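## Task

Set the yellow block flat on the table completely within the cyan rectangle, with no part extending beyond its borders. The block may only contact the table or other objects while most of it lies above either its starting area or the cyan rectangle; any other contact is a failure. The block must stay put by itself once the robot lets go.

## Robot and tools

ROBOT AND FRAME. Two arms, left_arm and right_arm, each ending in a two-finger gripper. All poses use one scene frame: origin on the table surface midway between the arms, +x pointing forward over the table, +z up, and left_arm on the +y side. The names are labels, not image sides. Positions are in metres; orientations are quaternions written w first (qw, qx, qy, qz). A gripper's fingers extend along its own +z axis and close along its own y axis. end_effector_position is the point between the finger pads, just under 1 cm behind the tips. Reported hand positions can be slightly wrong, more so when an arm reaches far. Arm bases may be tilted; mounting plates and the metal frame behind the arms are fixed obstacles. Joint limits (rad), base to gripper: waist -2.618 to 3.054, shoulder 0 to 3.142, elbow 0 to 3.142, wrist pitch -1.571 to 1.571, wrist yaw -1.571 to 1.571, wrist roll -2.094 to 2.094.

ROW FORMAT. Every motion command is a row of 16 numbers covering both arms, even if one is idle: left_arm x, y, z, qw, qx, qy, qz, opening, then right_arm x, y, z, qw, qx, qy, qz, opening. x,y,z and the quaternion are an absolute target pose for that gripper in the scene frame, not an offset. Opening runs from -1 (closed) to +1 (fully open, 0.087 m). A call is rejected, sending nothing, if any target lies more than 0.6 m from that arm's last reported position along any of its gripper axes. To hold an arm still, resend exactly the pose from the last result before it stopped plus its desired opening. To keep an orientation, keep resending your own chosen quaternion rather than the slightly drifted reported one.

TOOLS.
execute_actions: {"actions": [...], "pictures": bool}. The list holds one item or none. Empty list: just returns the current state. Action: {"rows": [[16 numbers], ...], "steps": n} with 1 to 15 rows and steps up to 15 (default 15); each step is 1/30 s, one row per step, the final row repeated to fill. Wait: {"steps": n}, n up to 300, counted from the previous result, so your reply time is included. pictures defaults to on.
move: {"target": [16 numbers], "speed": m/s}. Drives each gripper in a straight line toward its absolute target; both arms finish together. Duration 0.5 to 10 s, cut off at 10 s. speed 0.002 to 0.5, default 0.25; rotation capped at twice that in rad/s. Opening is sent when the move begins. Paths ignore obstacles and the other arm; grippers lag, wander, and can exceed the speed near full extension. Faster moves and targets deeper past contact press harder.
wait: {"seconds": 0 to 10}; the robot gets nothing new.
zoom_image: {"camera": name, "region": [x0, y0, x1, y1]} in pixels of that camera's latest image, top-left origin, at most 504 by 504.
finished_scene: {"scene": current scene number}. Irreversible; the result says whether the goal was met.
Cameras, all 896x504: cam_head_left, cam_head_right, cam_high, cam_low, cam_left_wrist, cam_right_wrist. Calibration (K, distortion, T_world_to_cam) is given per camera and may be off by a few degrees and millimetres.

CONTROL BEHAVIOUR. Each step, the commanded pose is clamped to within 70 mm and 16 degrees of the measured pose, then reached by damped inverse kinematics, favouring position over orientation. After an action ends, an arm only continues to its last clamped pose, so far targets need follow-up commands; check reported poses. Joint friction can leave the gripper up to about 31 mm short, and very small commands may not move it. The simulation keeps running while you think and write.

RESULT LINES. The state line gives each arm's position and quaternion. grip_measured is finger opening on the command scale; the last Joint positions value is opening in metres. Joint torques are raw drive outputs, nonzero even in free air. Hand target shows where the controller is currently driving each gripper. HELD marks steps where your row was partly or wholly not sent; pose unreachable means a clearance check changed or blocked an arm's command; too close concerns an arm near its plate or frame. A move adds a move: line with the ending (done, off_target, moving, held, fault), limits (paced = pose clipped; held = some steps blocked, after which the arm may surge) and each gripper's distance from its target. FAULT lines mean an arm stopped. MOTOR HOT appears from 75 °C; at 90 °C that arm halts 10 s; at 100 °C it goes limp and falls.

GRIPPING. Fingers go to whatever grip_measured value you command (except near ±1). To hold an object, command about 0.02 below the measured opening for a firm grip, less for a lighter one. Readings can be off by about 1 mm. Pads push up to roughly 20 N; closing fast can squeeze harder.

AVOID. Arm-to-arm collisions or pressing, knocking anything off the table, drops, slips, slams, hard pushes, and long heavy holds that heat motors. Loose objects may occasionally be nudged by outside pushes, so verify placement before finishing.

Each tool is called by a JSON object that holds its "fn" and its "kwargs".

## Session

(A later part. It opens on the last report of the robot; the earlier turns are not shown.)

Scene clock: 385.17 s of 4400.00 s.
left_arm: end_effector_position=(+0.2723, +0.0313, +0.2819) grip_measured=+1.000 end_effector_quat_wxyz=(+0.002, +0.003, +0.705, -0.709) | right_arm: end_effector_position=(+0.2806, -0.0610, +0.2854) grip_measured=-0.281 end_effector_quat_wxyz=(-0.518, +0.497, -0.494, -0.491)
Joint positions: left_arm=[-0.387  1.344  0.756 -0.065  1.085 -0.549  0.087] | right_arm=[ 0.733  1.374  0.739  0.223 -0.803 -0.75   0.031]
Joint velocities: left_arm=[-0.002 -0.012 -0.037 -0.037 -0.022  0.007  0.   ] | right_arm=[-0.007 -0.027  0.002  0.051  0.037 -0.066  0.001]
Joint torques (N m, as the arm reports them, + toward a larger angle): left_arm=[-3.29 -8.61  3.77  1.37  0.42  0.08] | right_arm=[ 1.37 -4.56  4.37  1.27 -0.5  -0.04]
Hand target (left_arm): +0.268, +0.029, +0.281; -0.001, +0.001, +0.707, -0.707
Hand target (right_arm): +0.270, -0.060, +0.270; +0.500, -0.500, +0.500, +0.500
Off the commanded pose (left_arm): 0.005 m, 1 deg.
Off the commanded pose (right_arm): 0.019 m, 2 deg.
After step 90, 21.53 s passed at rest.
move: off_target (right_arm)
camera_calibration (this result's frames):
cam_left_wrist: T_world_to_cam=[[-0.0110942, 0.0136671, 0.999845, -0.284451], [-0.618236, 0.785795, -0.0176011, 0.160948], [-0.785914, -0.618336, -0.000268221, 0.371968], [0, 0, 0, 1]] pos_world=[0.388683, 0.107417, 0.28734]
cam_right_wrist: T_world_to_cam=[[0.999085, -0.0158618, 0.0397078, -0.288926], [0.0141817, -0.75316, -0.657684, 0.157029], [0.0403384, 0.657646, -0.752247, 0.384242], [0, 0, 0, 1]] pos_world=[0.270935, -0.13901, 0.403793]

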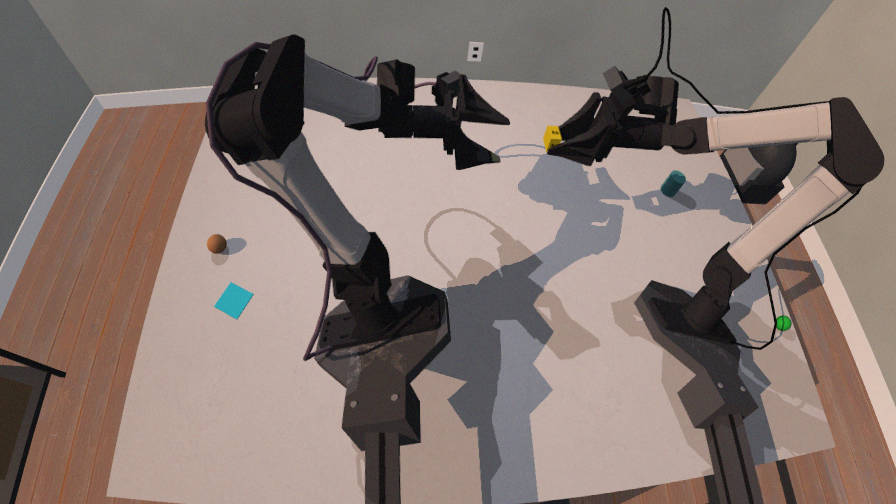

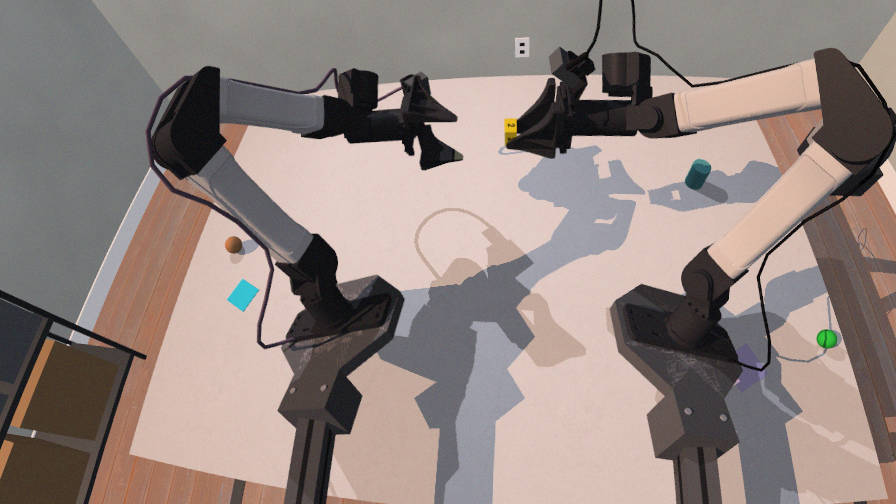

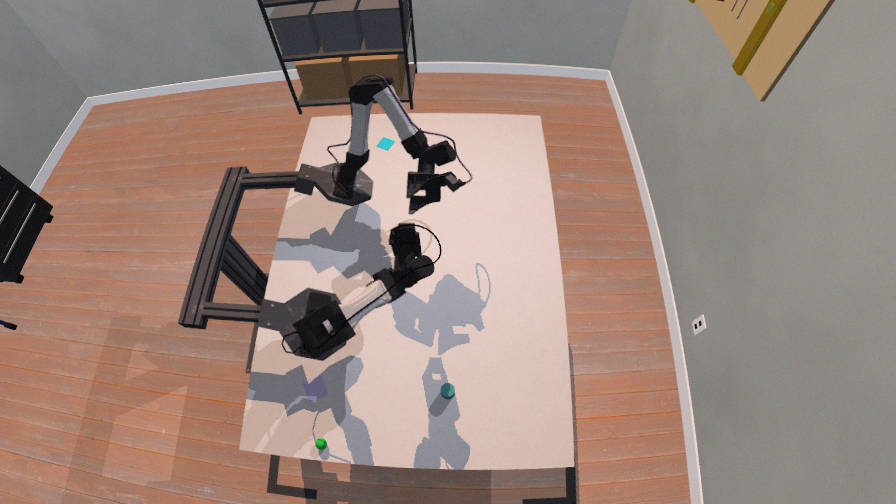

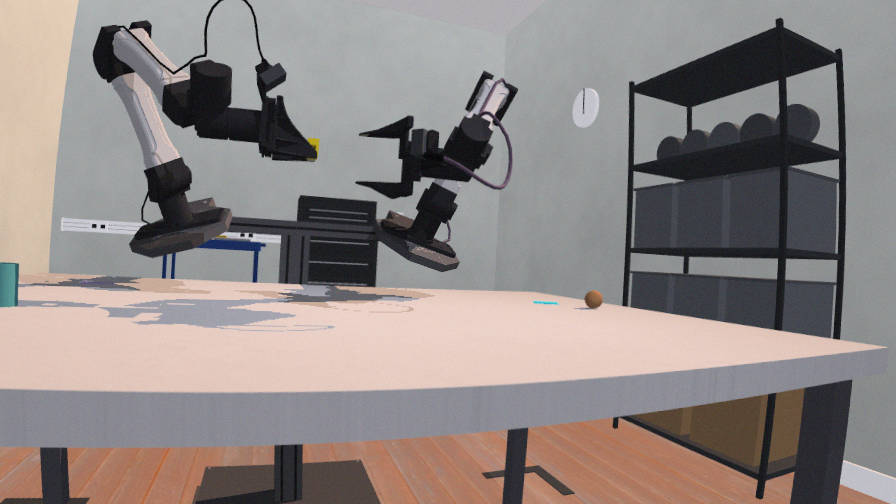

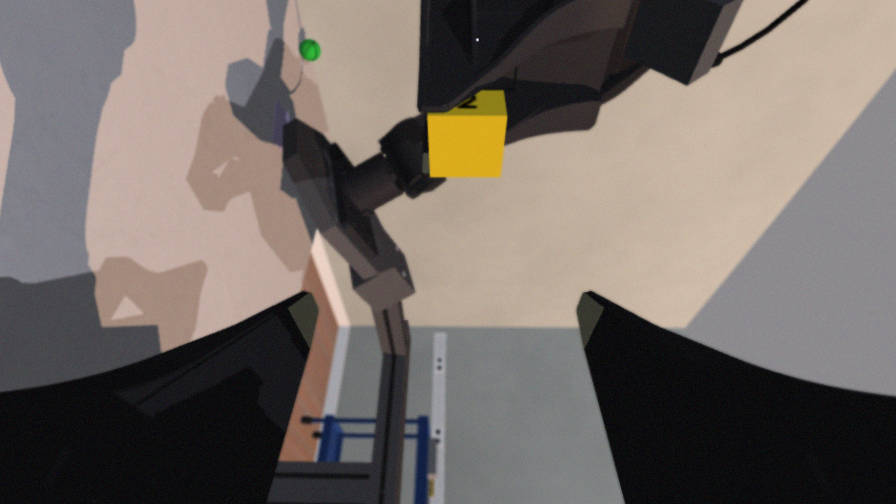

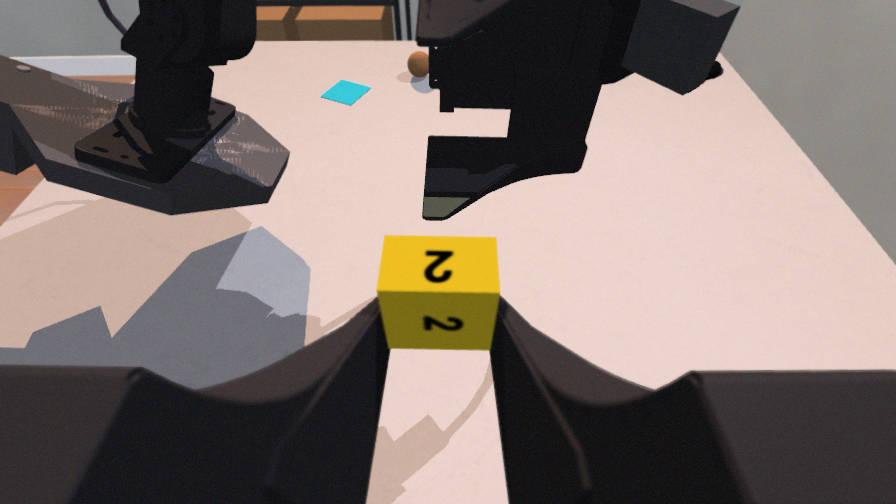

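{"fn": "move", "kwargs": {"target": [0.274,-0.012,0.289,0,0,0.707,-0.707,1,0.27,-0.06,0.27,0.5,-0.5,0.5,0.5,-0.305], "speed": 0.04}}

Scene clock: 402.43 s of 4400.00 s.
left_arm: end_effector_position=(+0.2738, -0.0069, +0.2931) grip_measured=+1.000 end_effector_quat_wxyz=(+0.007, +0.004, +0.704, -0.710) | right_arm: end_effector_position=(+0.2805, -0.0610, +0.2855) grip_measured=-0.281 end_effector_quat_wxyz=(-0.518, +0.497, -0.494, -0.491)
Joint positions: left_arm=[-0.527  1.396  0.756  0.126  0.967 -0.698  0.087] | right_arm=[ 0.733  1.374  0.739  0.223 -0.804 -0.75   0.031]
Joint velocities: left_arm=[-0.012 -0.002  0.012 -0.022  0.022 -0.037  0.   ] | right_arm=[ 0.007 -0.012  0.027  0.022  0.022  0.022 -0.   ]
Joint torques (N m, as the arm reports them, + toward a larger angle): left_arm=[-3.68 -5.84  5.59  1.57  0.36  0.12] | right_arm=[ 1.38 -4.55  4.38  1.27 -0.5  -0.03]
Hand target (left_arm): +0.274, -0.012, +0.289; -0.000, +0.000, +0.707, -0.707
Hand target (right_arm): +0.270, -0.060, +0.270; +0.500, -0.500, +0.500, +0.500
Off the commanded pose (left_arm): 0.007 m, 1 deg.
Off the commanded pose (right_arm): 0.019 m, 2 deg.
After step 90, 12.77 s passed at rest.
move: off_target (right_arm)
camera_calibration (this result's frames):
cam_left_wrist: T_world_to_cam=[[-0.0208339, 0.0164494, 0.999648, -0.292373], [-0.622075, 0.782531, -0.0258415, 0.195511], [-0.782681, -0.622394, -0.00607041, 0.350316], [0, 0, 0, 1]] pos_world=[0.389717, 0.0698503, 0.299449]
cam_right_wrist: T_world_to_cam=[[0.999089, -0.0155854, 0.0397155, -0.288864], [0.0144052, -0.752991, -0.657873, 0.157069], [0.0401586, 0.657846, -0.752081, 0.384286], [0, 0, 0, 1]] pos_world=[0.270906, -0.139031, 0.403818]

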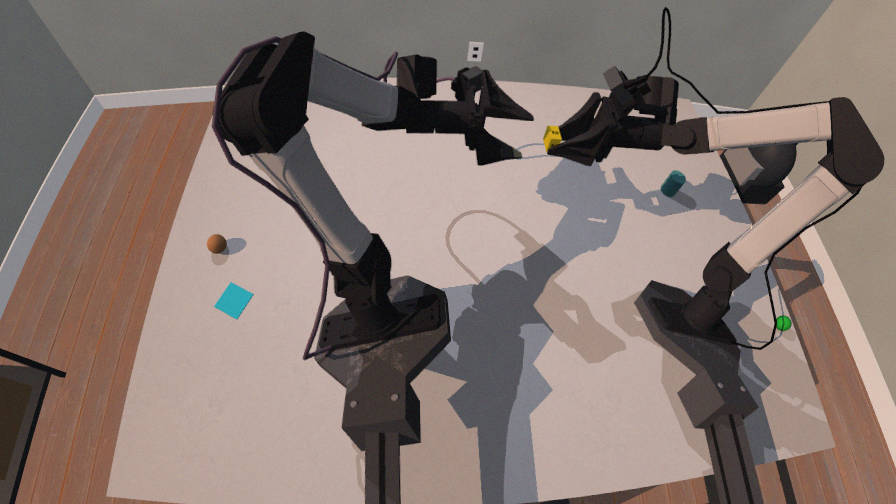

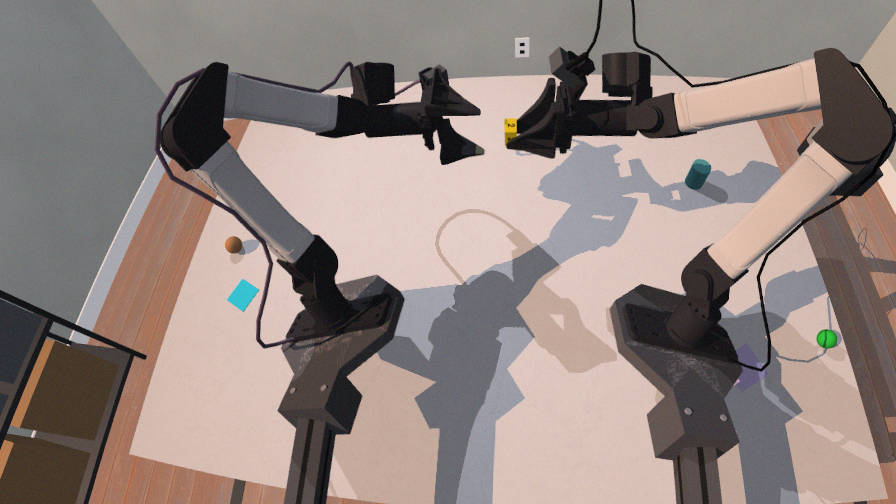

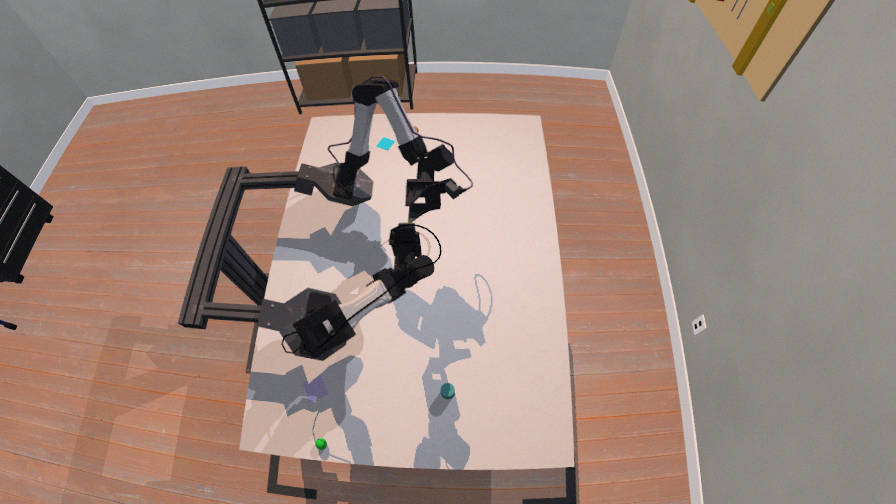

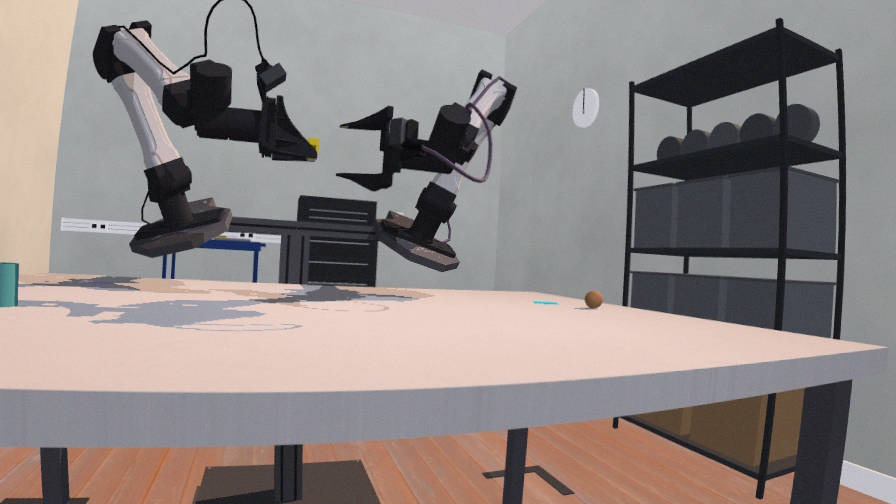

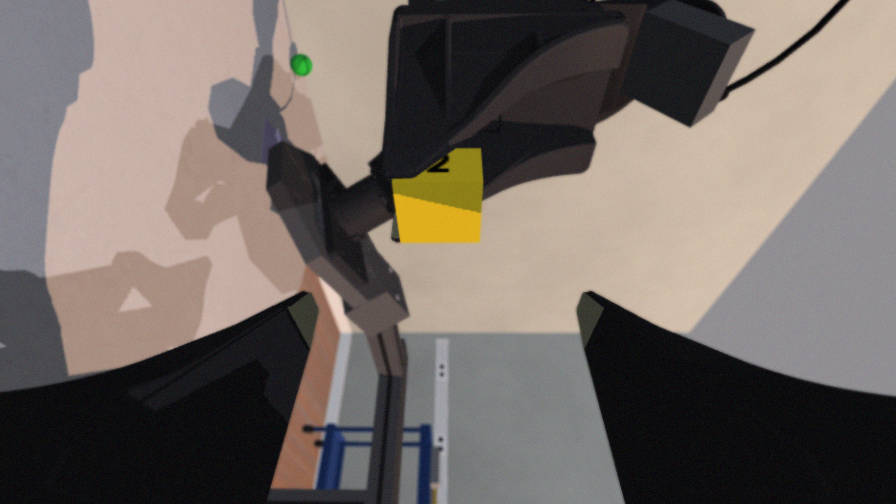

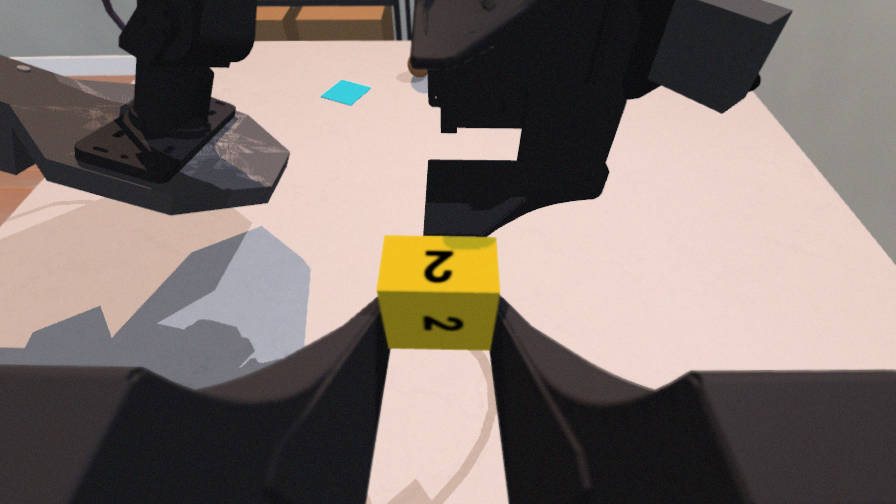

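{"fn": "execute_actions", "kwargs": {"actions": []}}

Scene clock: 420.93 s of 4400.00 s.
left_arm: end_effector_position=(+0.2743, -0.0070, +0.2931) grip_measured=+1.000 end_effector_quat_wxyz=(+0.008, +0.004, +0.704, -0.710) | right_arm: end_effector_position=(+0.2805, -0.0610, +0.2855) grip_measured=-0.281 end_effector_quat_wxyz=(-0.518, +0.497, -0.494, -0.491)
Joint positions: left_arm=[-0.527  1.396  0.756  0.129  0.966 -0.699  0.087] | right_arm=[ 0.733  1.374  0.739  0.223 -0.804 -0.75   0.031]
Joint velocities: left_arm=[-0.007  0.002 -0.012 -0.022  0.037 -0.037  0.   ] | right_arm=[-0.017  0.002 -0.002 -0.095 -0.022  0.022  0.   ]
Joint torques (N m, as the arm reports them, + toward a larger angle): left_arm=[-3.7  -5.85  5.61  1.59  0.36  0.1 ] | right_arm=[ 1.37 -4.54  4.38  1.27 -0.5  -0.03]
Hand target (left_arm): +0.274, -0.012, +0.289; -0.000, +0.000, +0.707, -0.707
Hand target (right_arm): +0.270, -0.060, +0.270; +0.500, -0.500, +0.500, +0.500
Off the commanded pose (left_arm): 0.006 m, 1 deg.
Off the commanded pose (right_arm): 0.019 m, 2 deg.
Steps of this call (steps 1 to 90: nothing new was sent; then 15.50 s passed at rest). Readings (end_effector_position):
1: left_arm (+0.2739, -0.0069, +0.2931) | right_arm (+0.2805, -0.0610, +0.2855)
2: left_arm (+0.2739, -0.0070, +0.2931) | right_arm (+0.2805, -0.0610, +0.2855)
4: left_arm (+0.2741, -0.0070, +0.2932) | right_arm (+0.2805, -0.0610, +0.2855)
8: left_arm (+0.2742, -0.0070, +0.2932) | right_arm (+0.2805, -0.0610, +0.2855)
90: the state above
camera_calibration (this result's frames):
cam_left_wrist: T_world_to_cam=[[-0.0212038, 0.0161058, 0.999645, -0.292306], [-0.623619, 0.781302, -0.0258157, 0.196278], [-0.781441, -0.623945, -0.0065227, 0.350421], [0, 0, 0, 1]] pos_world=[0.390038, 0.0699987, 0.299556]
cam_right_wrist: T_world_to_cam=[[0.999089, -0.0155854, 0.0397155, -0.288864], [0.0144052, -0.752991, -0.657873, 0.157069], [0.0401586, 0.657846, -0.752081, 0.384286], [0, 0, 0, 1]] pos_world=[0.270906, -0.139031, 0.403818]

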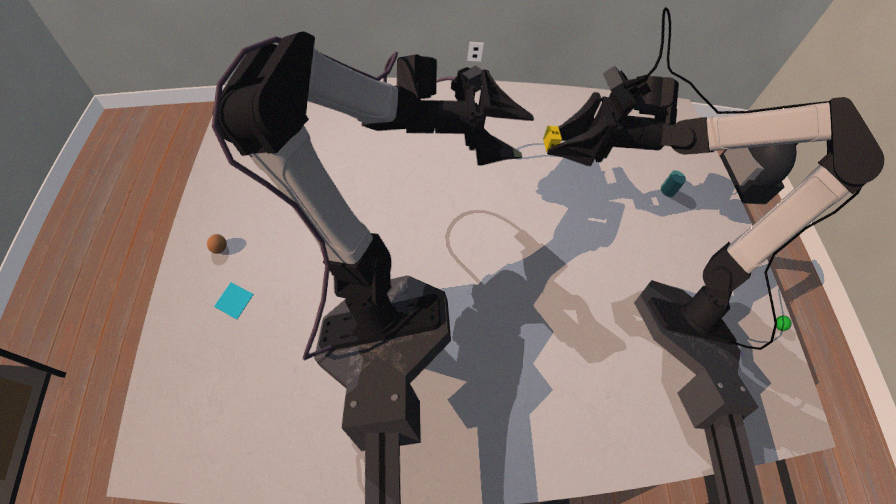

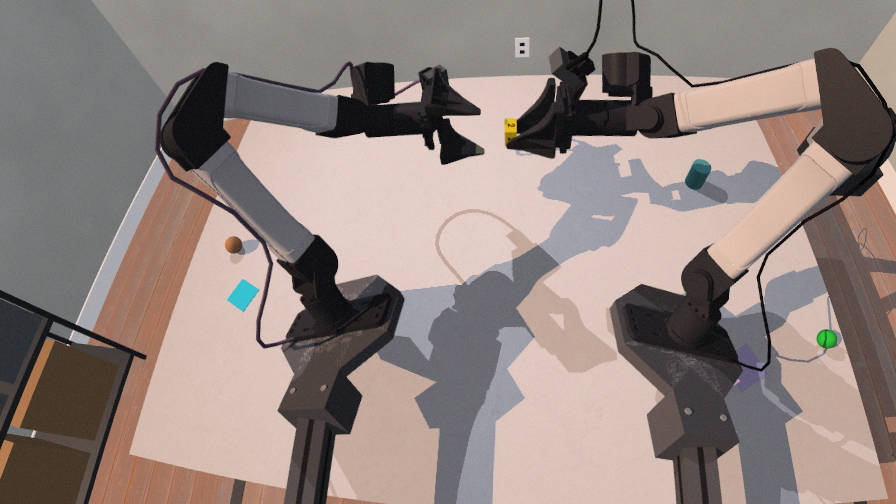

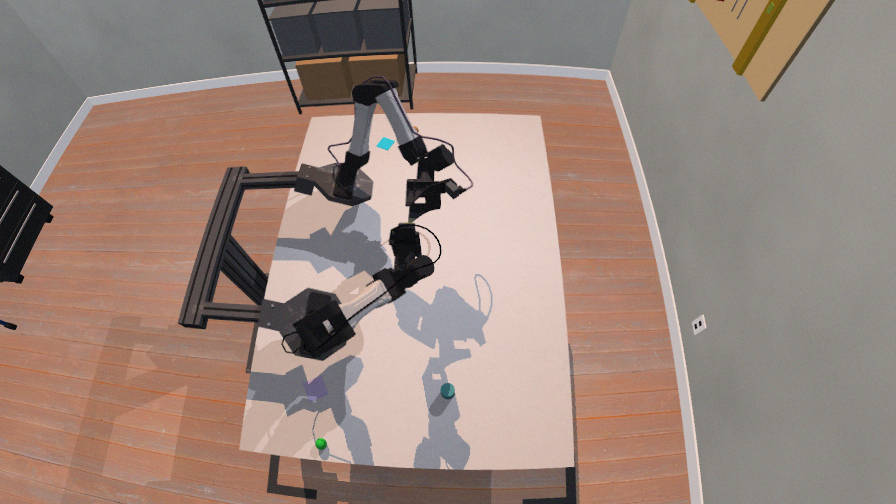

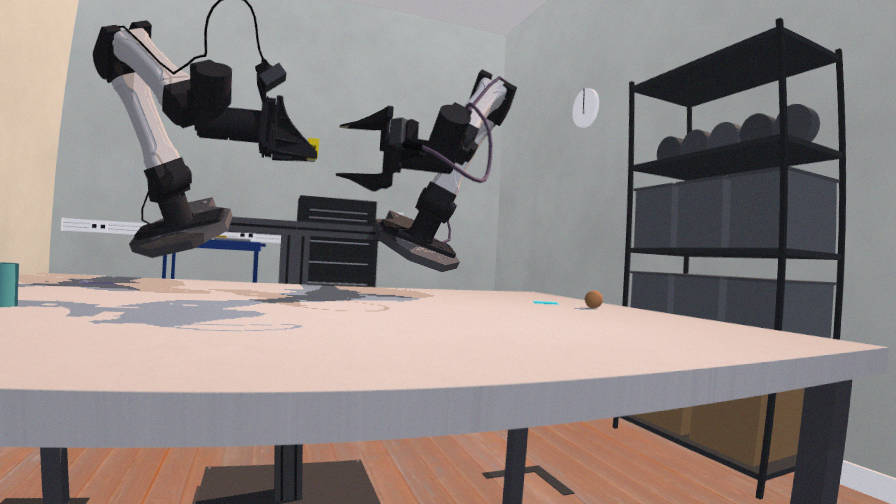

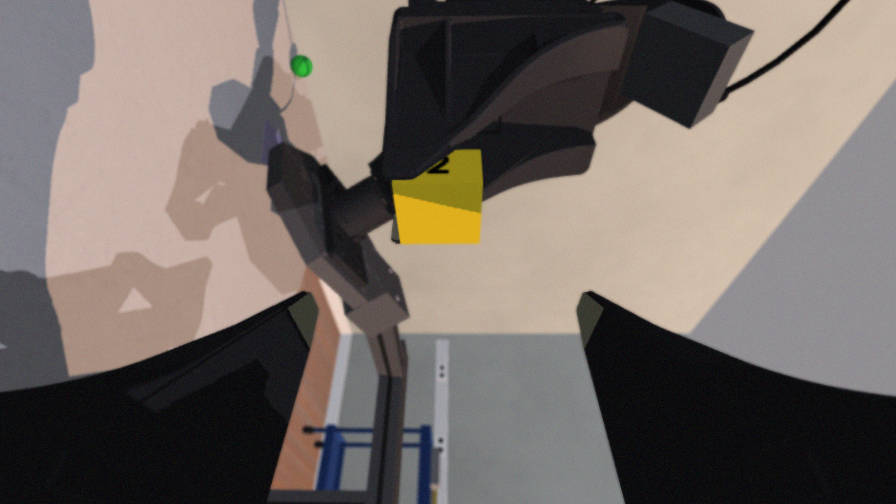

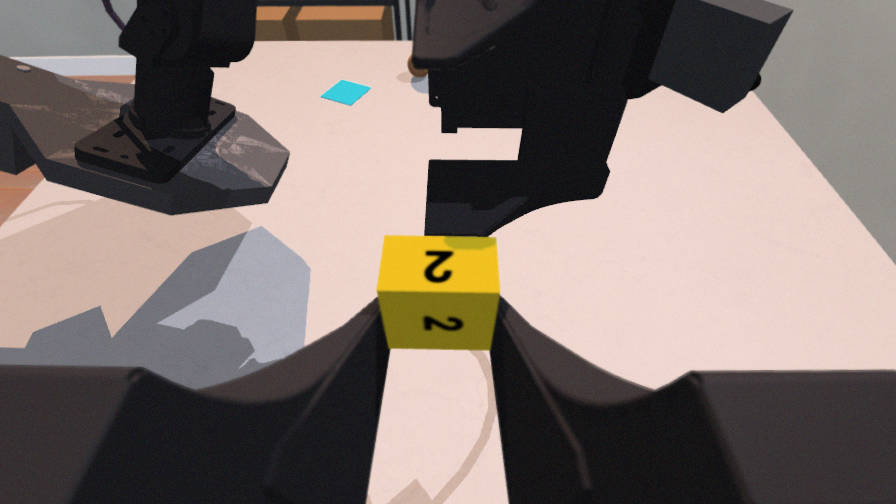

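{"fn": "move", "kwargs": {"target": [0.274,-0.032,0.289,0,0,0.707,-0.707,1,0.27,-0.06,0.27,0.5,-0.5,0.5,0.5,-0.305], "speed": 0.03}}

Scene clock: 430.23 s of 4400.00 s.
left_arm: end_effector_position=(+0.2714, -0.0264, +0.2906) grip_measured=+1.000 end_effector_quat_wxyz=(+0.003, +0.003, +0.705, -0.709) | right_arm: end_effector_position=(+0.2805, -0.0610, +0.2855) grip_measured=-0.281 end_effector_quat_wxyz=(-0.518, +0.497, -0.494, -0.491)
Joint positions: left_arm=[-0.583  1.449  0.756  0.207  0.918 -0.744  0.087] | right_arm=[ 0.733  1.374  0.739  0.223 -0.804 -0.75   0.031]
Joint velocities: left_arm=[-0.007 -0.007  0.007  0.022 -0.081  0.007  0.   ] | right_arm=[-0.007 -0.022 -0.007  0.022 -0.051 -0.022 -0.001]
Joint torques (N m, as the arm reports them, + toward a larger angle): left_arm=[-3.88 -6.04  6.25  1.64  0.33  0.11] | right_arm=[ 1.38 -4.55  4.37  1.27 -0.5  -0.03]
Hand target (left_arm): +0.274, -0.032, +0.289; -0.000, +0.000, +0.707, -0.707
Hand target (right_arm): +0.270, -0.060, +0.270; +0.500, -0.500, +0.500, +0.500
Off the commanded pose (left_arm): 0.006 m, 1 deg.
Off the commanded pose (right_arm): 0.019 m, 2 deg.
After step 90, 5.17 s passed at rest.
move: off_target (right_arm)
camera_calibration (this result's frames):
cam_left_wrist: T_world_to_cam=[[-0.0126954, 0.0127992, 0.999837, -0.291973], [-0.619, 0.785187, -0.0179111, 0.206176], [-0.785288, -0.619127, -0.00204557, 0.335934], [0, 0, 0, 1]] pos_world=[0.387721, 0.0498363, 0.296305]
cam_right_wrist: T_world_to_cam=[[0.999089, -0.0155854, 0.0397155, -0.288864], [0.0144052, -0.752991, -0.657873, 0.157069], [0.0401586, 0.657846, -0.752081, 0.384286], [0, 0, 0, 1]] pos_world=[0.270906, -0.139031, 0.403818]

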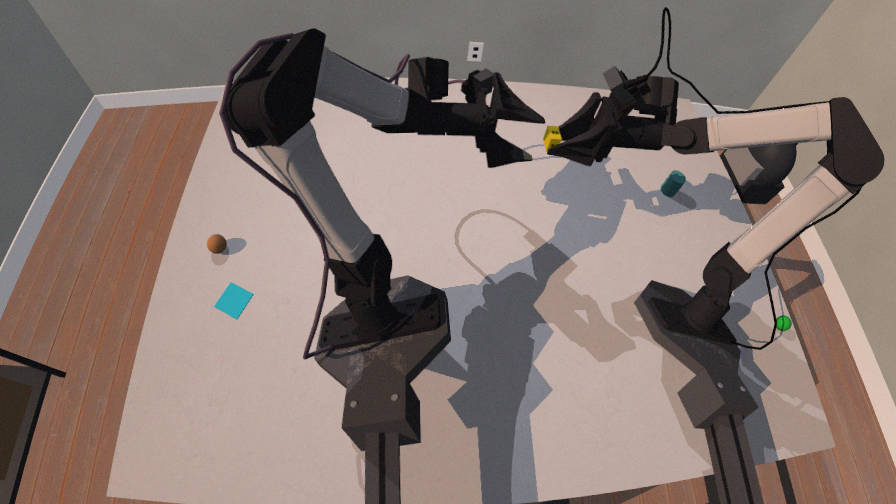

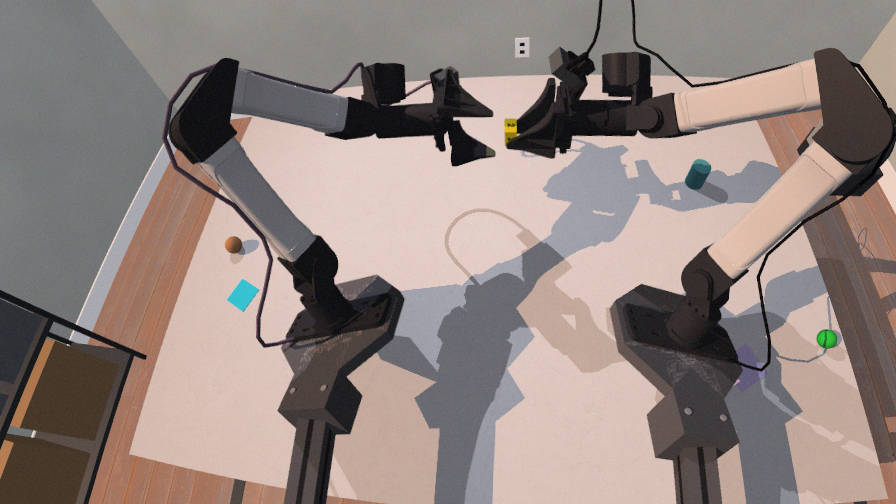

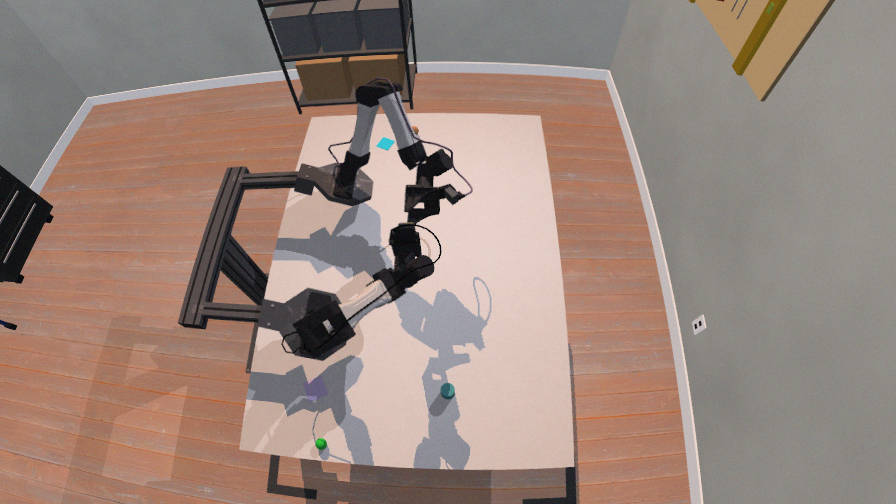

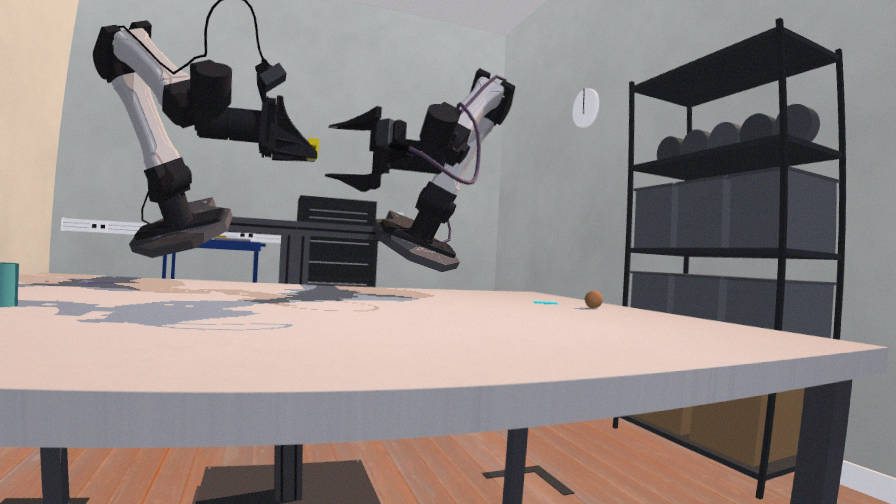

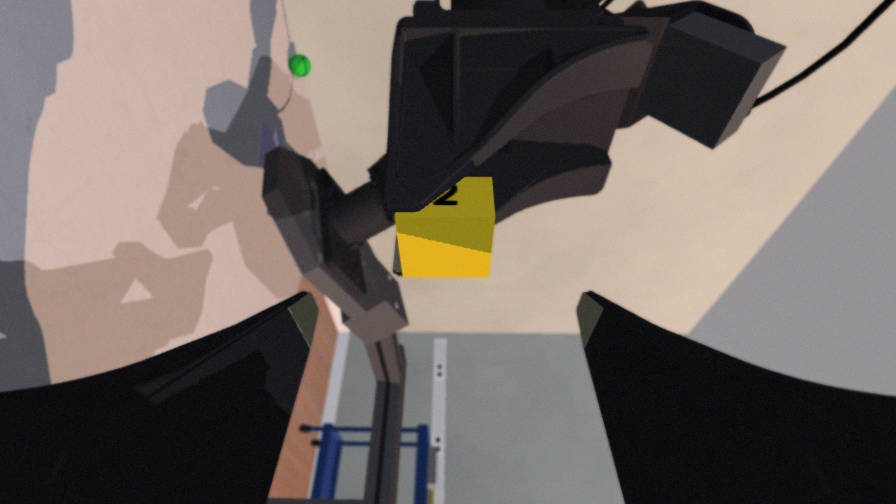

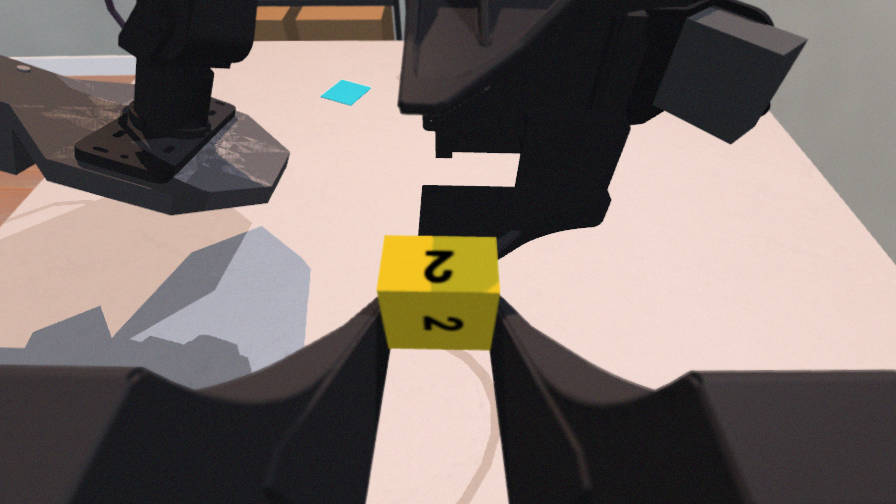

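{"fn": "zoom_image", "kwargs": {"camera": "cam_left_wrist", "region": [360,150,540,300]}}

{"fn": "zoom_image", "kwargs": {"camera": "cam_low", "region": [240,90,420,210]}}

Region (360, 150, 540, 300) of cam_left_wrist's 896x504 image, scaled by 2.800, with more detail than that image has.

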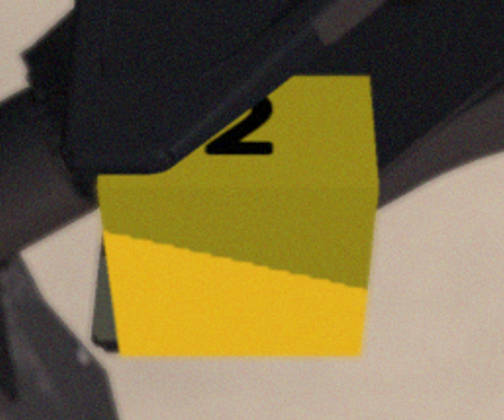

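Region (240, 90, 420, 210) of cam_low's 896x504 image, scaled by 2.800, with more detail than that image has.

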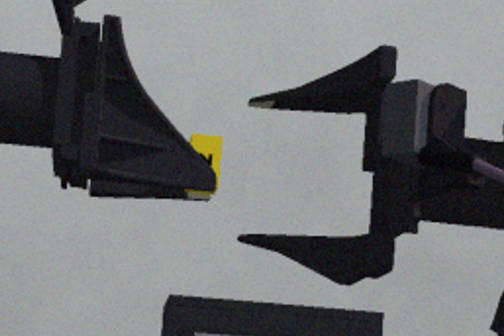

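{"fn": "move", "kwargs": {"target": [0.282,-0.046,0.289,0,0,0.707,-0.707,1,0.27,-0.06,0.27,0.5,-0.5,0.5,0.5,-0.305], "speed": 0.03}}

Scene clock: 457.83 s of 4400.00 s.
left_arm: end_effector_position=(+0.2800, -0.0401, +0.2911) grip_measured=+1.000 end_effector_quat_wxyz=(+0.003, +0.003, +0.705, -0.709) | right_arm: end_effector_position=(+0.2805, -0.0610, +0.2855) grip_measured=-0.281 end_effector_quat_wxyz=(-0.518, +0.497, -0.494, -0.491)
Joint positions: left_arm=[-0.609  1.506  0.801  0.236  0.895 -0.763  0.087] | right_arm=[ 0.733  1.374  0.739  0.223 -0.804 -0.75   0.031]
Joint velocities: left_arm=[ 0.002 -0.002 -0.007  0.022  0.051  0.081  0.   ] | right_arm=[-0.007  0.012 -0.017  0.022 -0.037  0.037 -0.001]
Joint torques (N m, as the arm reports them, + toward a larger angle): left_arm=[-4.25 -6.47  6.2   1.66  0.36  0.12] | right_arm=[ 1.38 -4.54  4.37  1.27 -0.5  -0.03]
Hand target (left_arm): +0.282, -0.046, +0.289; -0.000, +0.000, +0.707, -0.707
Hand target (right_arm): +0.270, -0.060, +0.270; +0.500, -0.500, +0.500, +0.500
Off the commanded pose (left_arm): 0.007 m, 1 deg.
Off the commanded pose (right_arm): 0.019 m, 2 deg.
After step 90, 23.60 s passed at rest.
move: off_target (right_arm)
camera_calibration (this result's frames):
cam_left_wrist: T_world_to_cam=[[-0.0140882, 0.0134085, 0.999811, -0.291781], [-0.61971, 0.784595, -0.0192545, 0.222791], [-0.784705, -0.619864, -0.00274417, 0.334189], [0, 0, 0, 1]] pos_world=[0.396194, 0.0362636, 0.296933]
cam_right_wrist: T_world_to_cam=[[0.999089, -0.0155854, 0.0397155, -0.288864], [0.0144052, -0.752991, -0.657873, 0.157069], [0.0401586, 0.657846, -0.752081, 0.384286], [0, 0, 0, 1]] pos_world=[0.270906, -0.139031, 0.403818]

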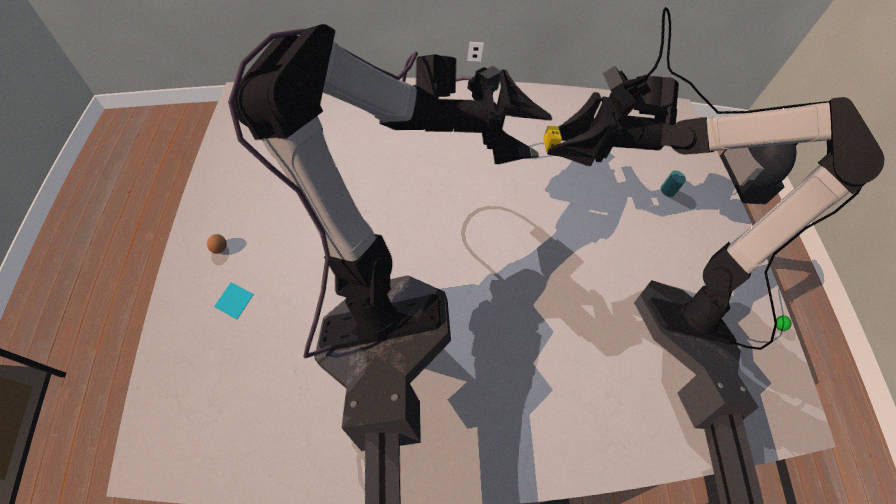

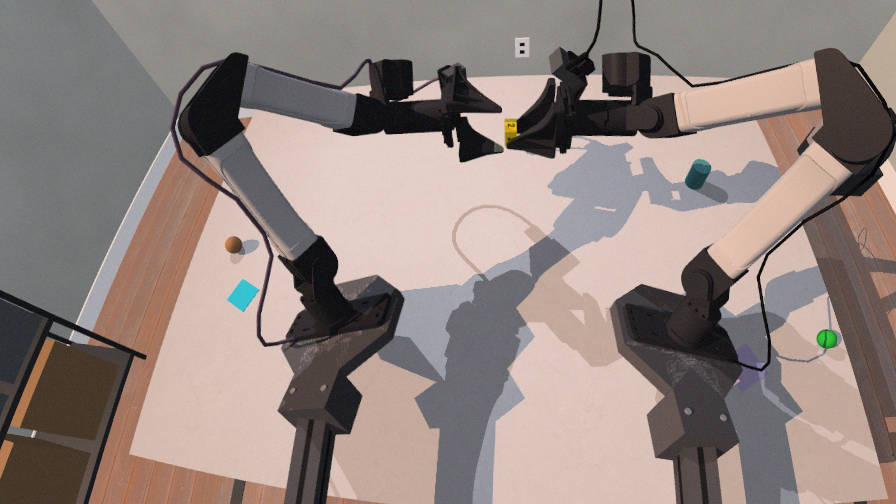

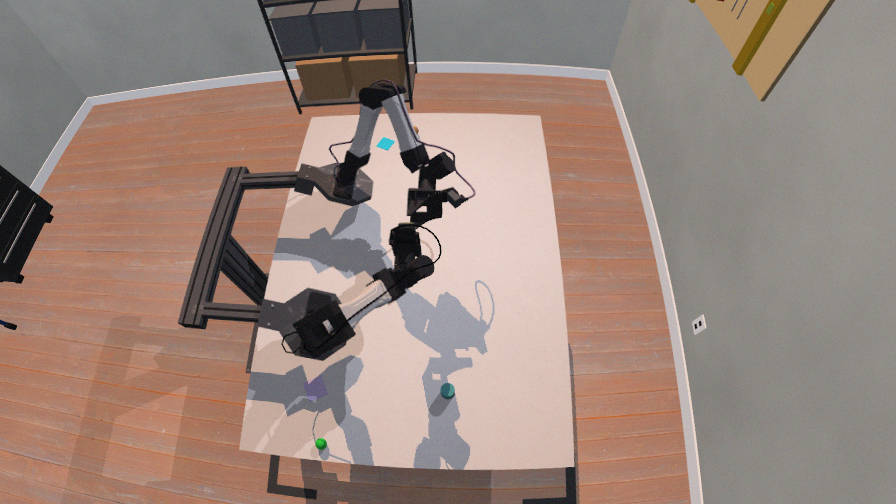

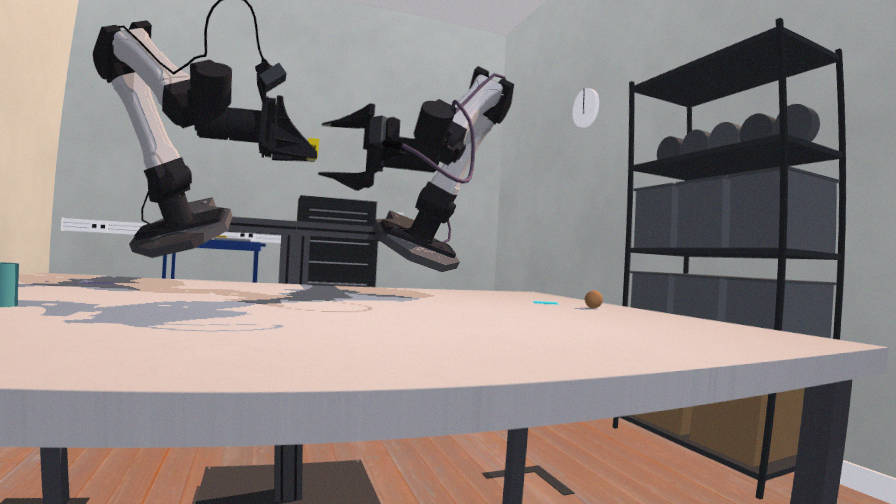

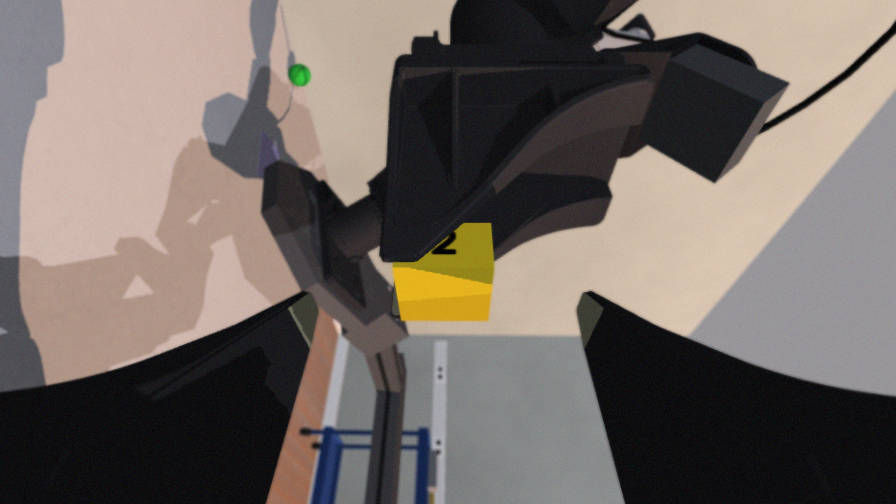

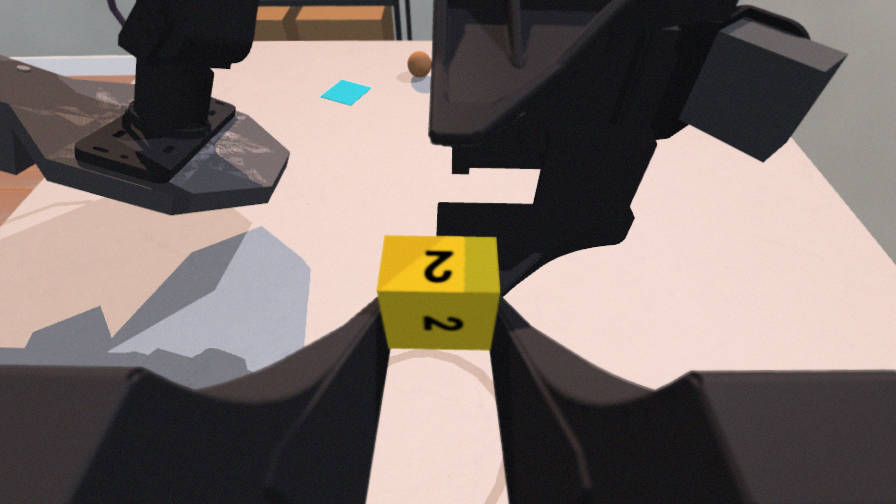

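{"fn": "zoom_image", "kwargs": {"camera": "cam_right_wrist", "region": [340,100,640,320]}}

{"fn": "zoom_image", "kwargs": {"camera": "cam_head_left", "region": [460,70,620,180]}}

Region (340, 100, 640, 320) of cam_right_wrist's 896x504 image, scaled by 1.680, with more detail than that image has; it fills the top 370 rows of this view, and the rest is white.

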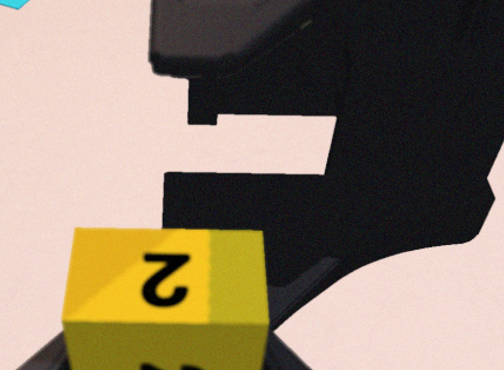

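Region (460, 70, 620, 180) of cam_head_left's 896x504 image, scaled by 3.150, with more detail than that image has; it fills the top 346 rows of this view, and the rest is white.

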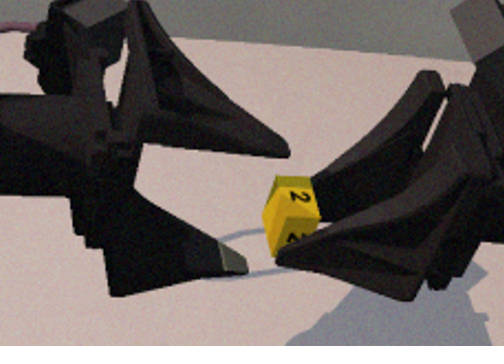

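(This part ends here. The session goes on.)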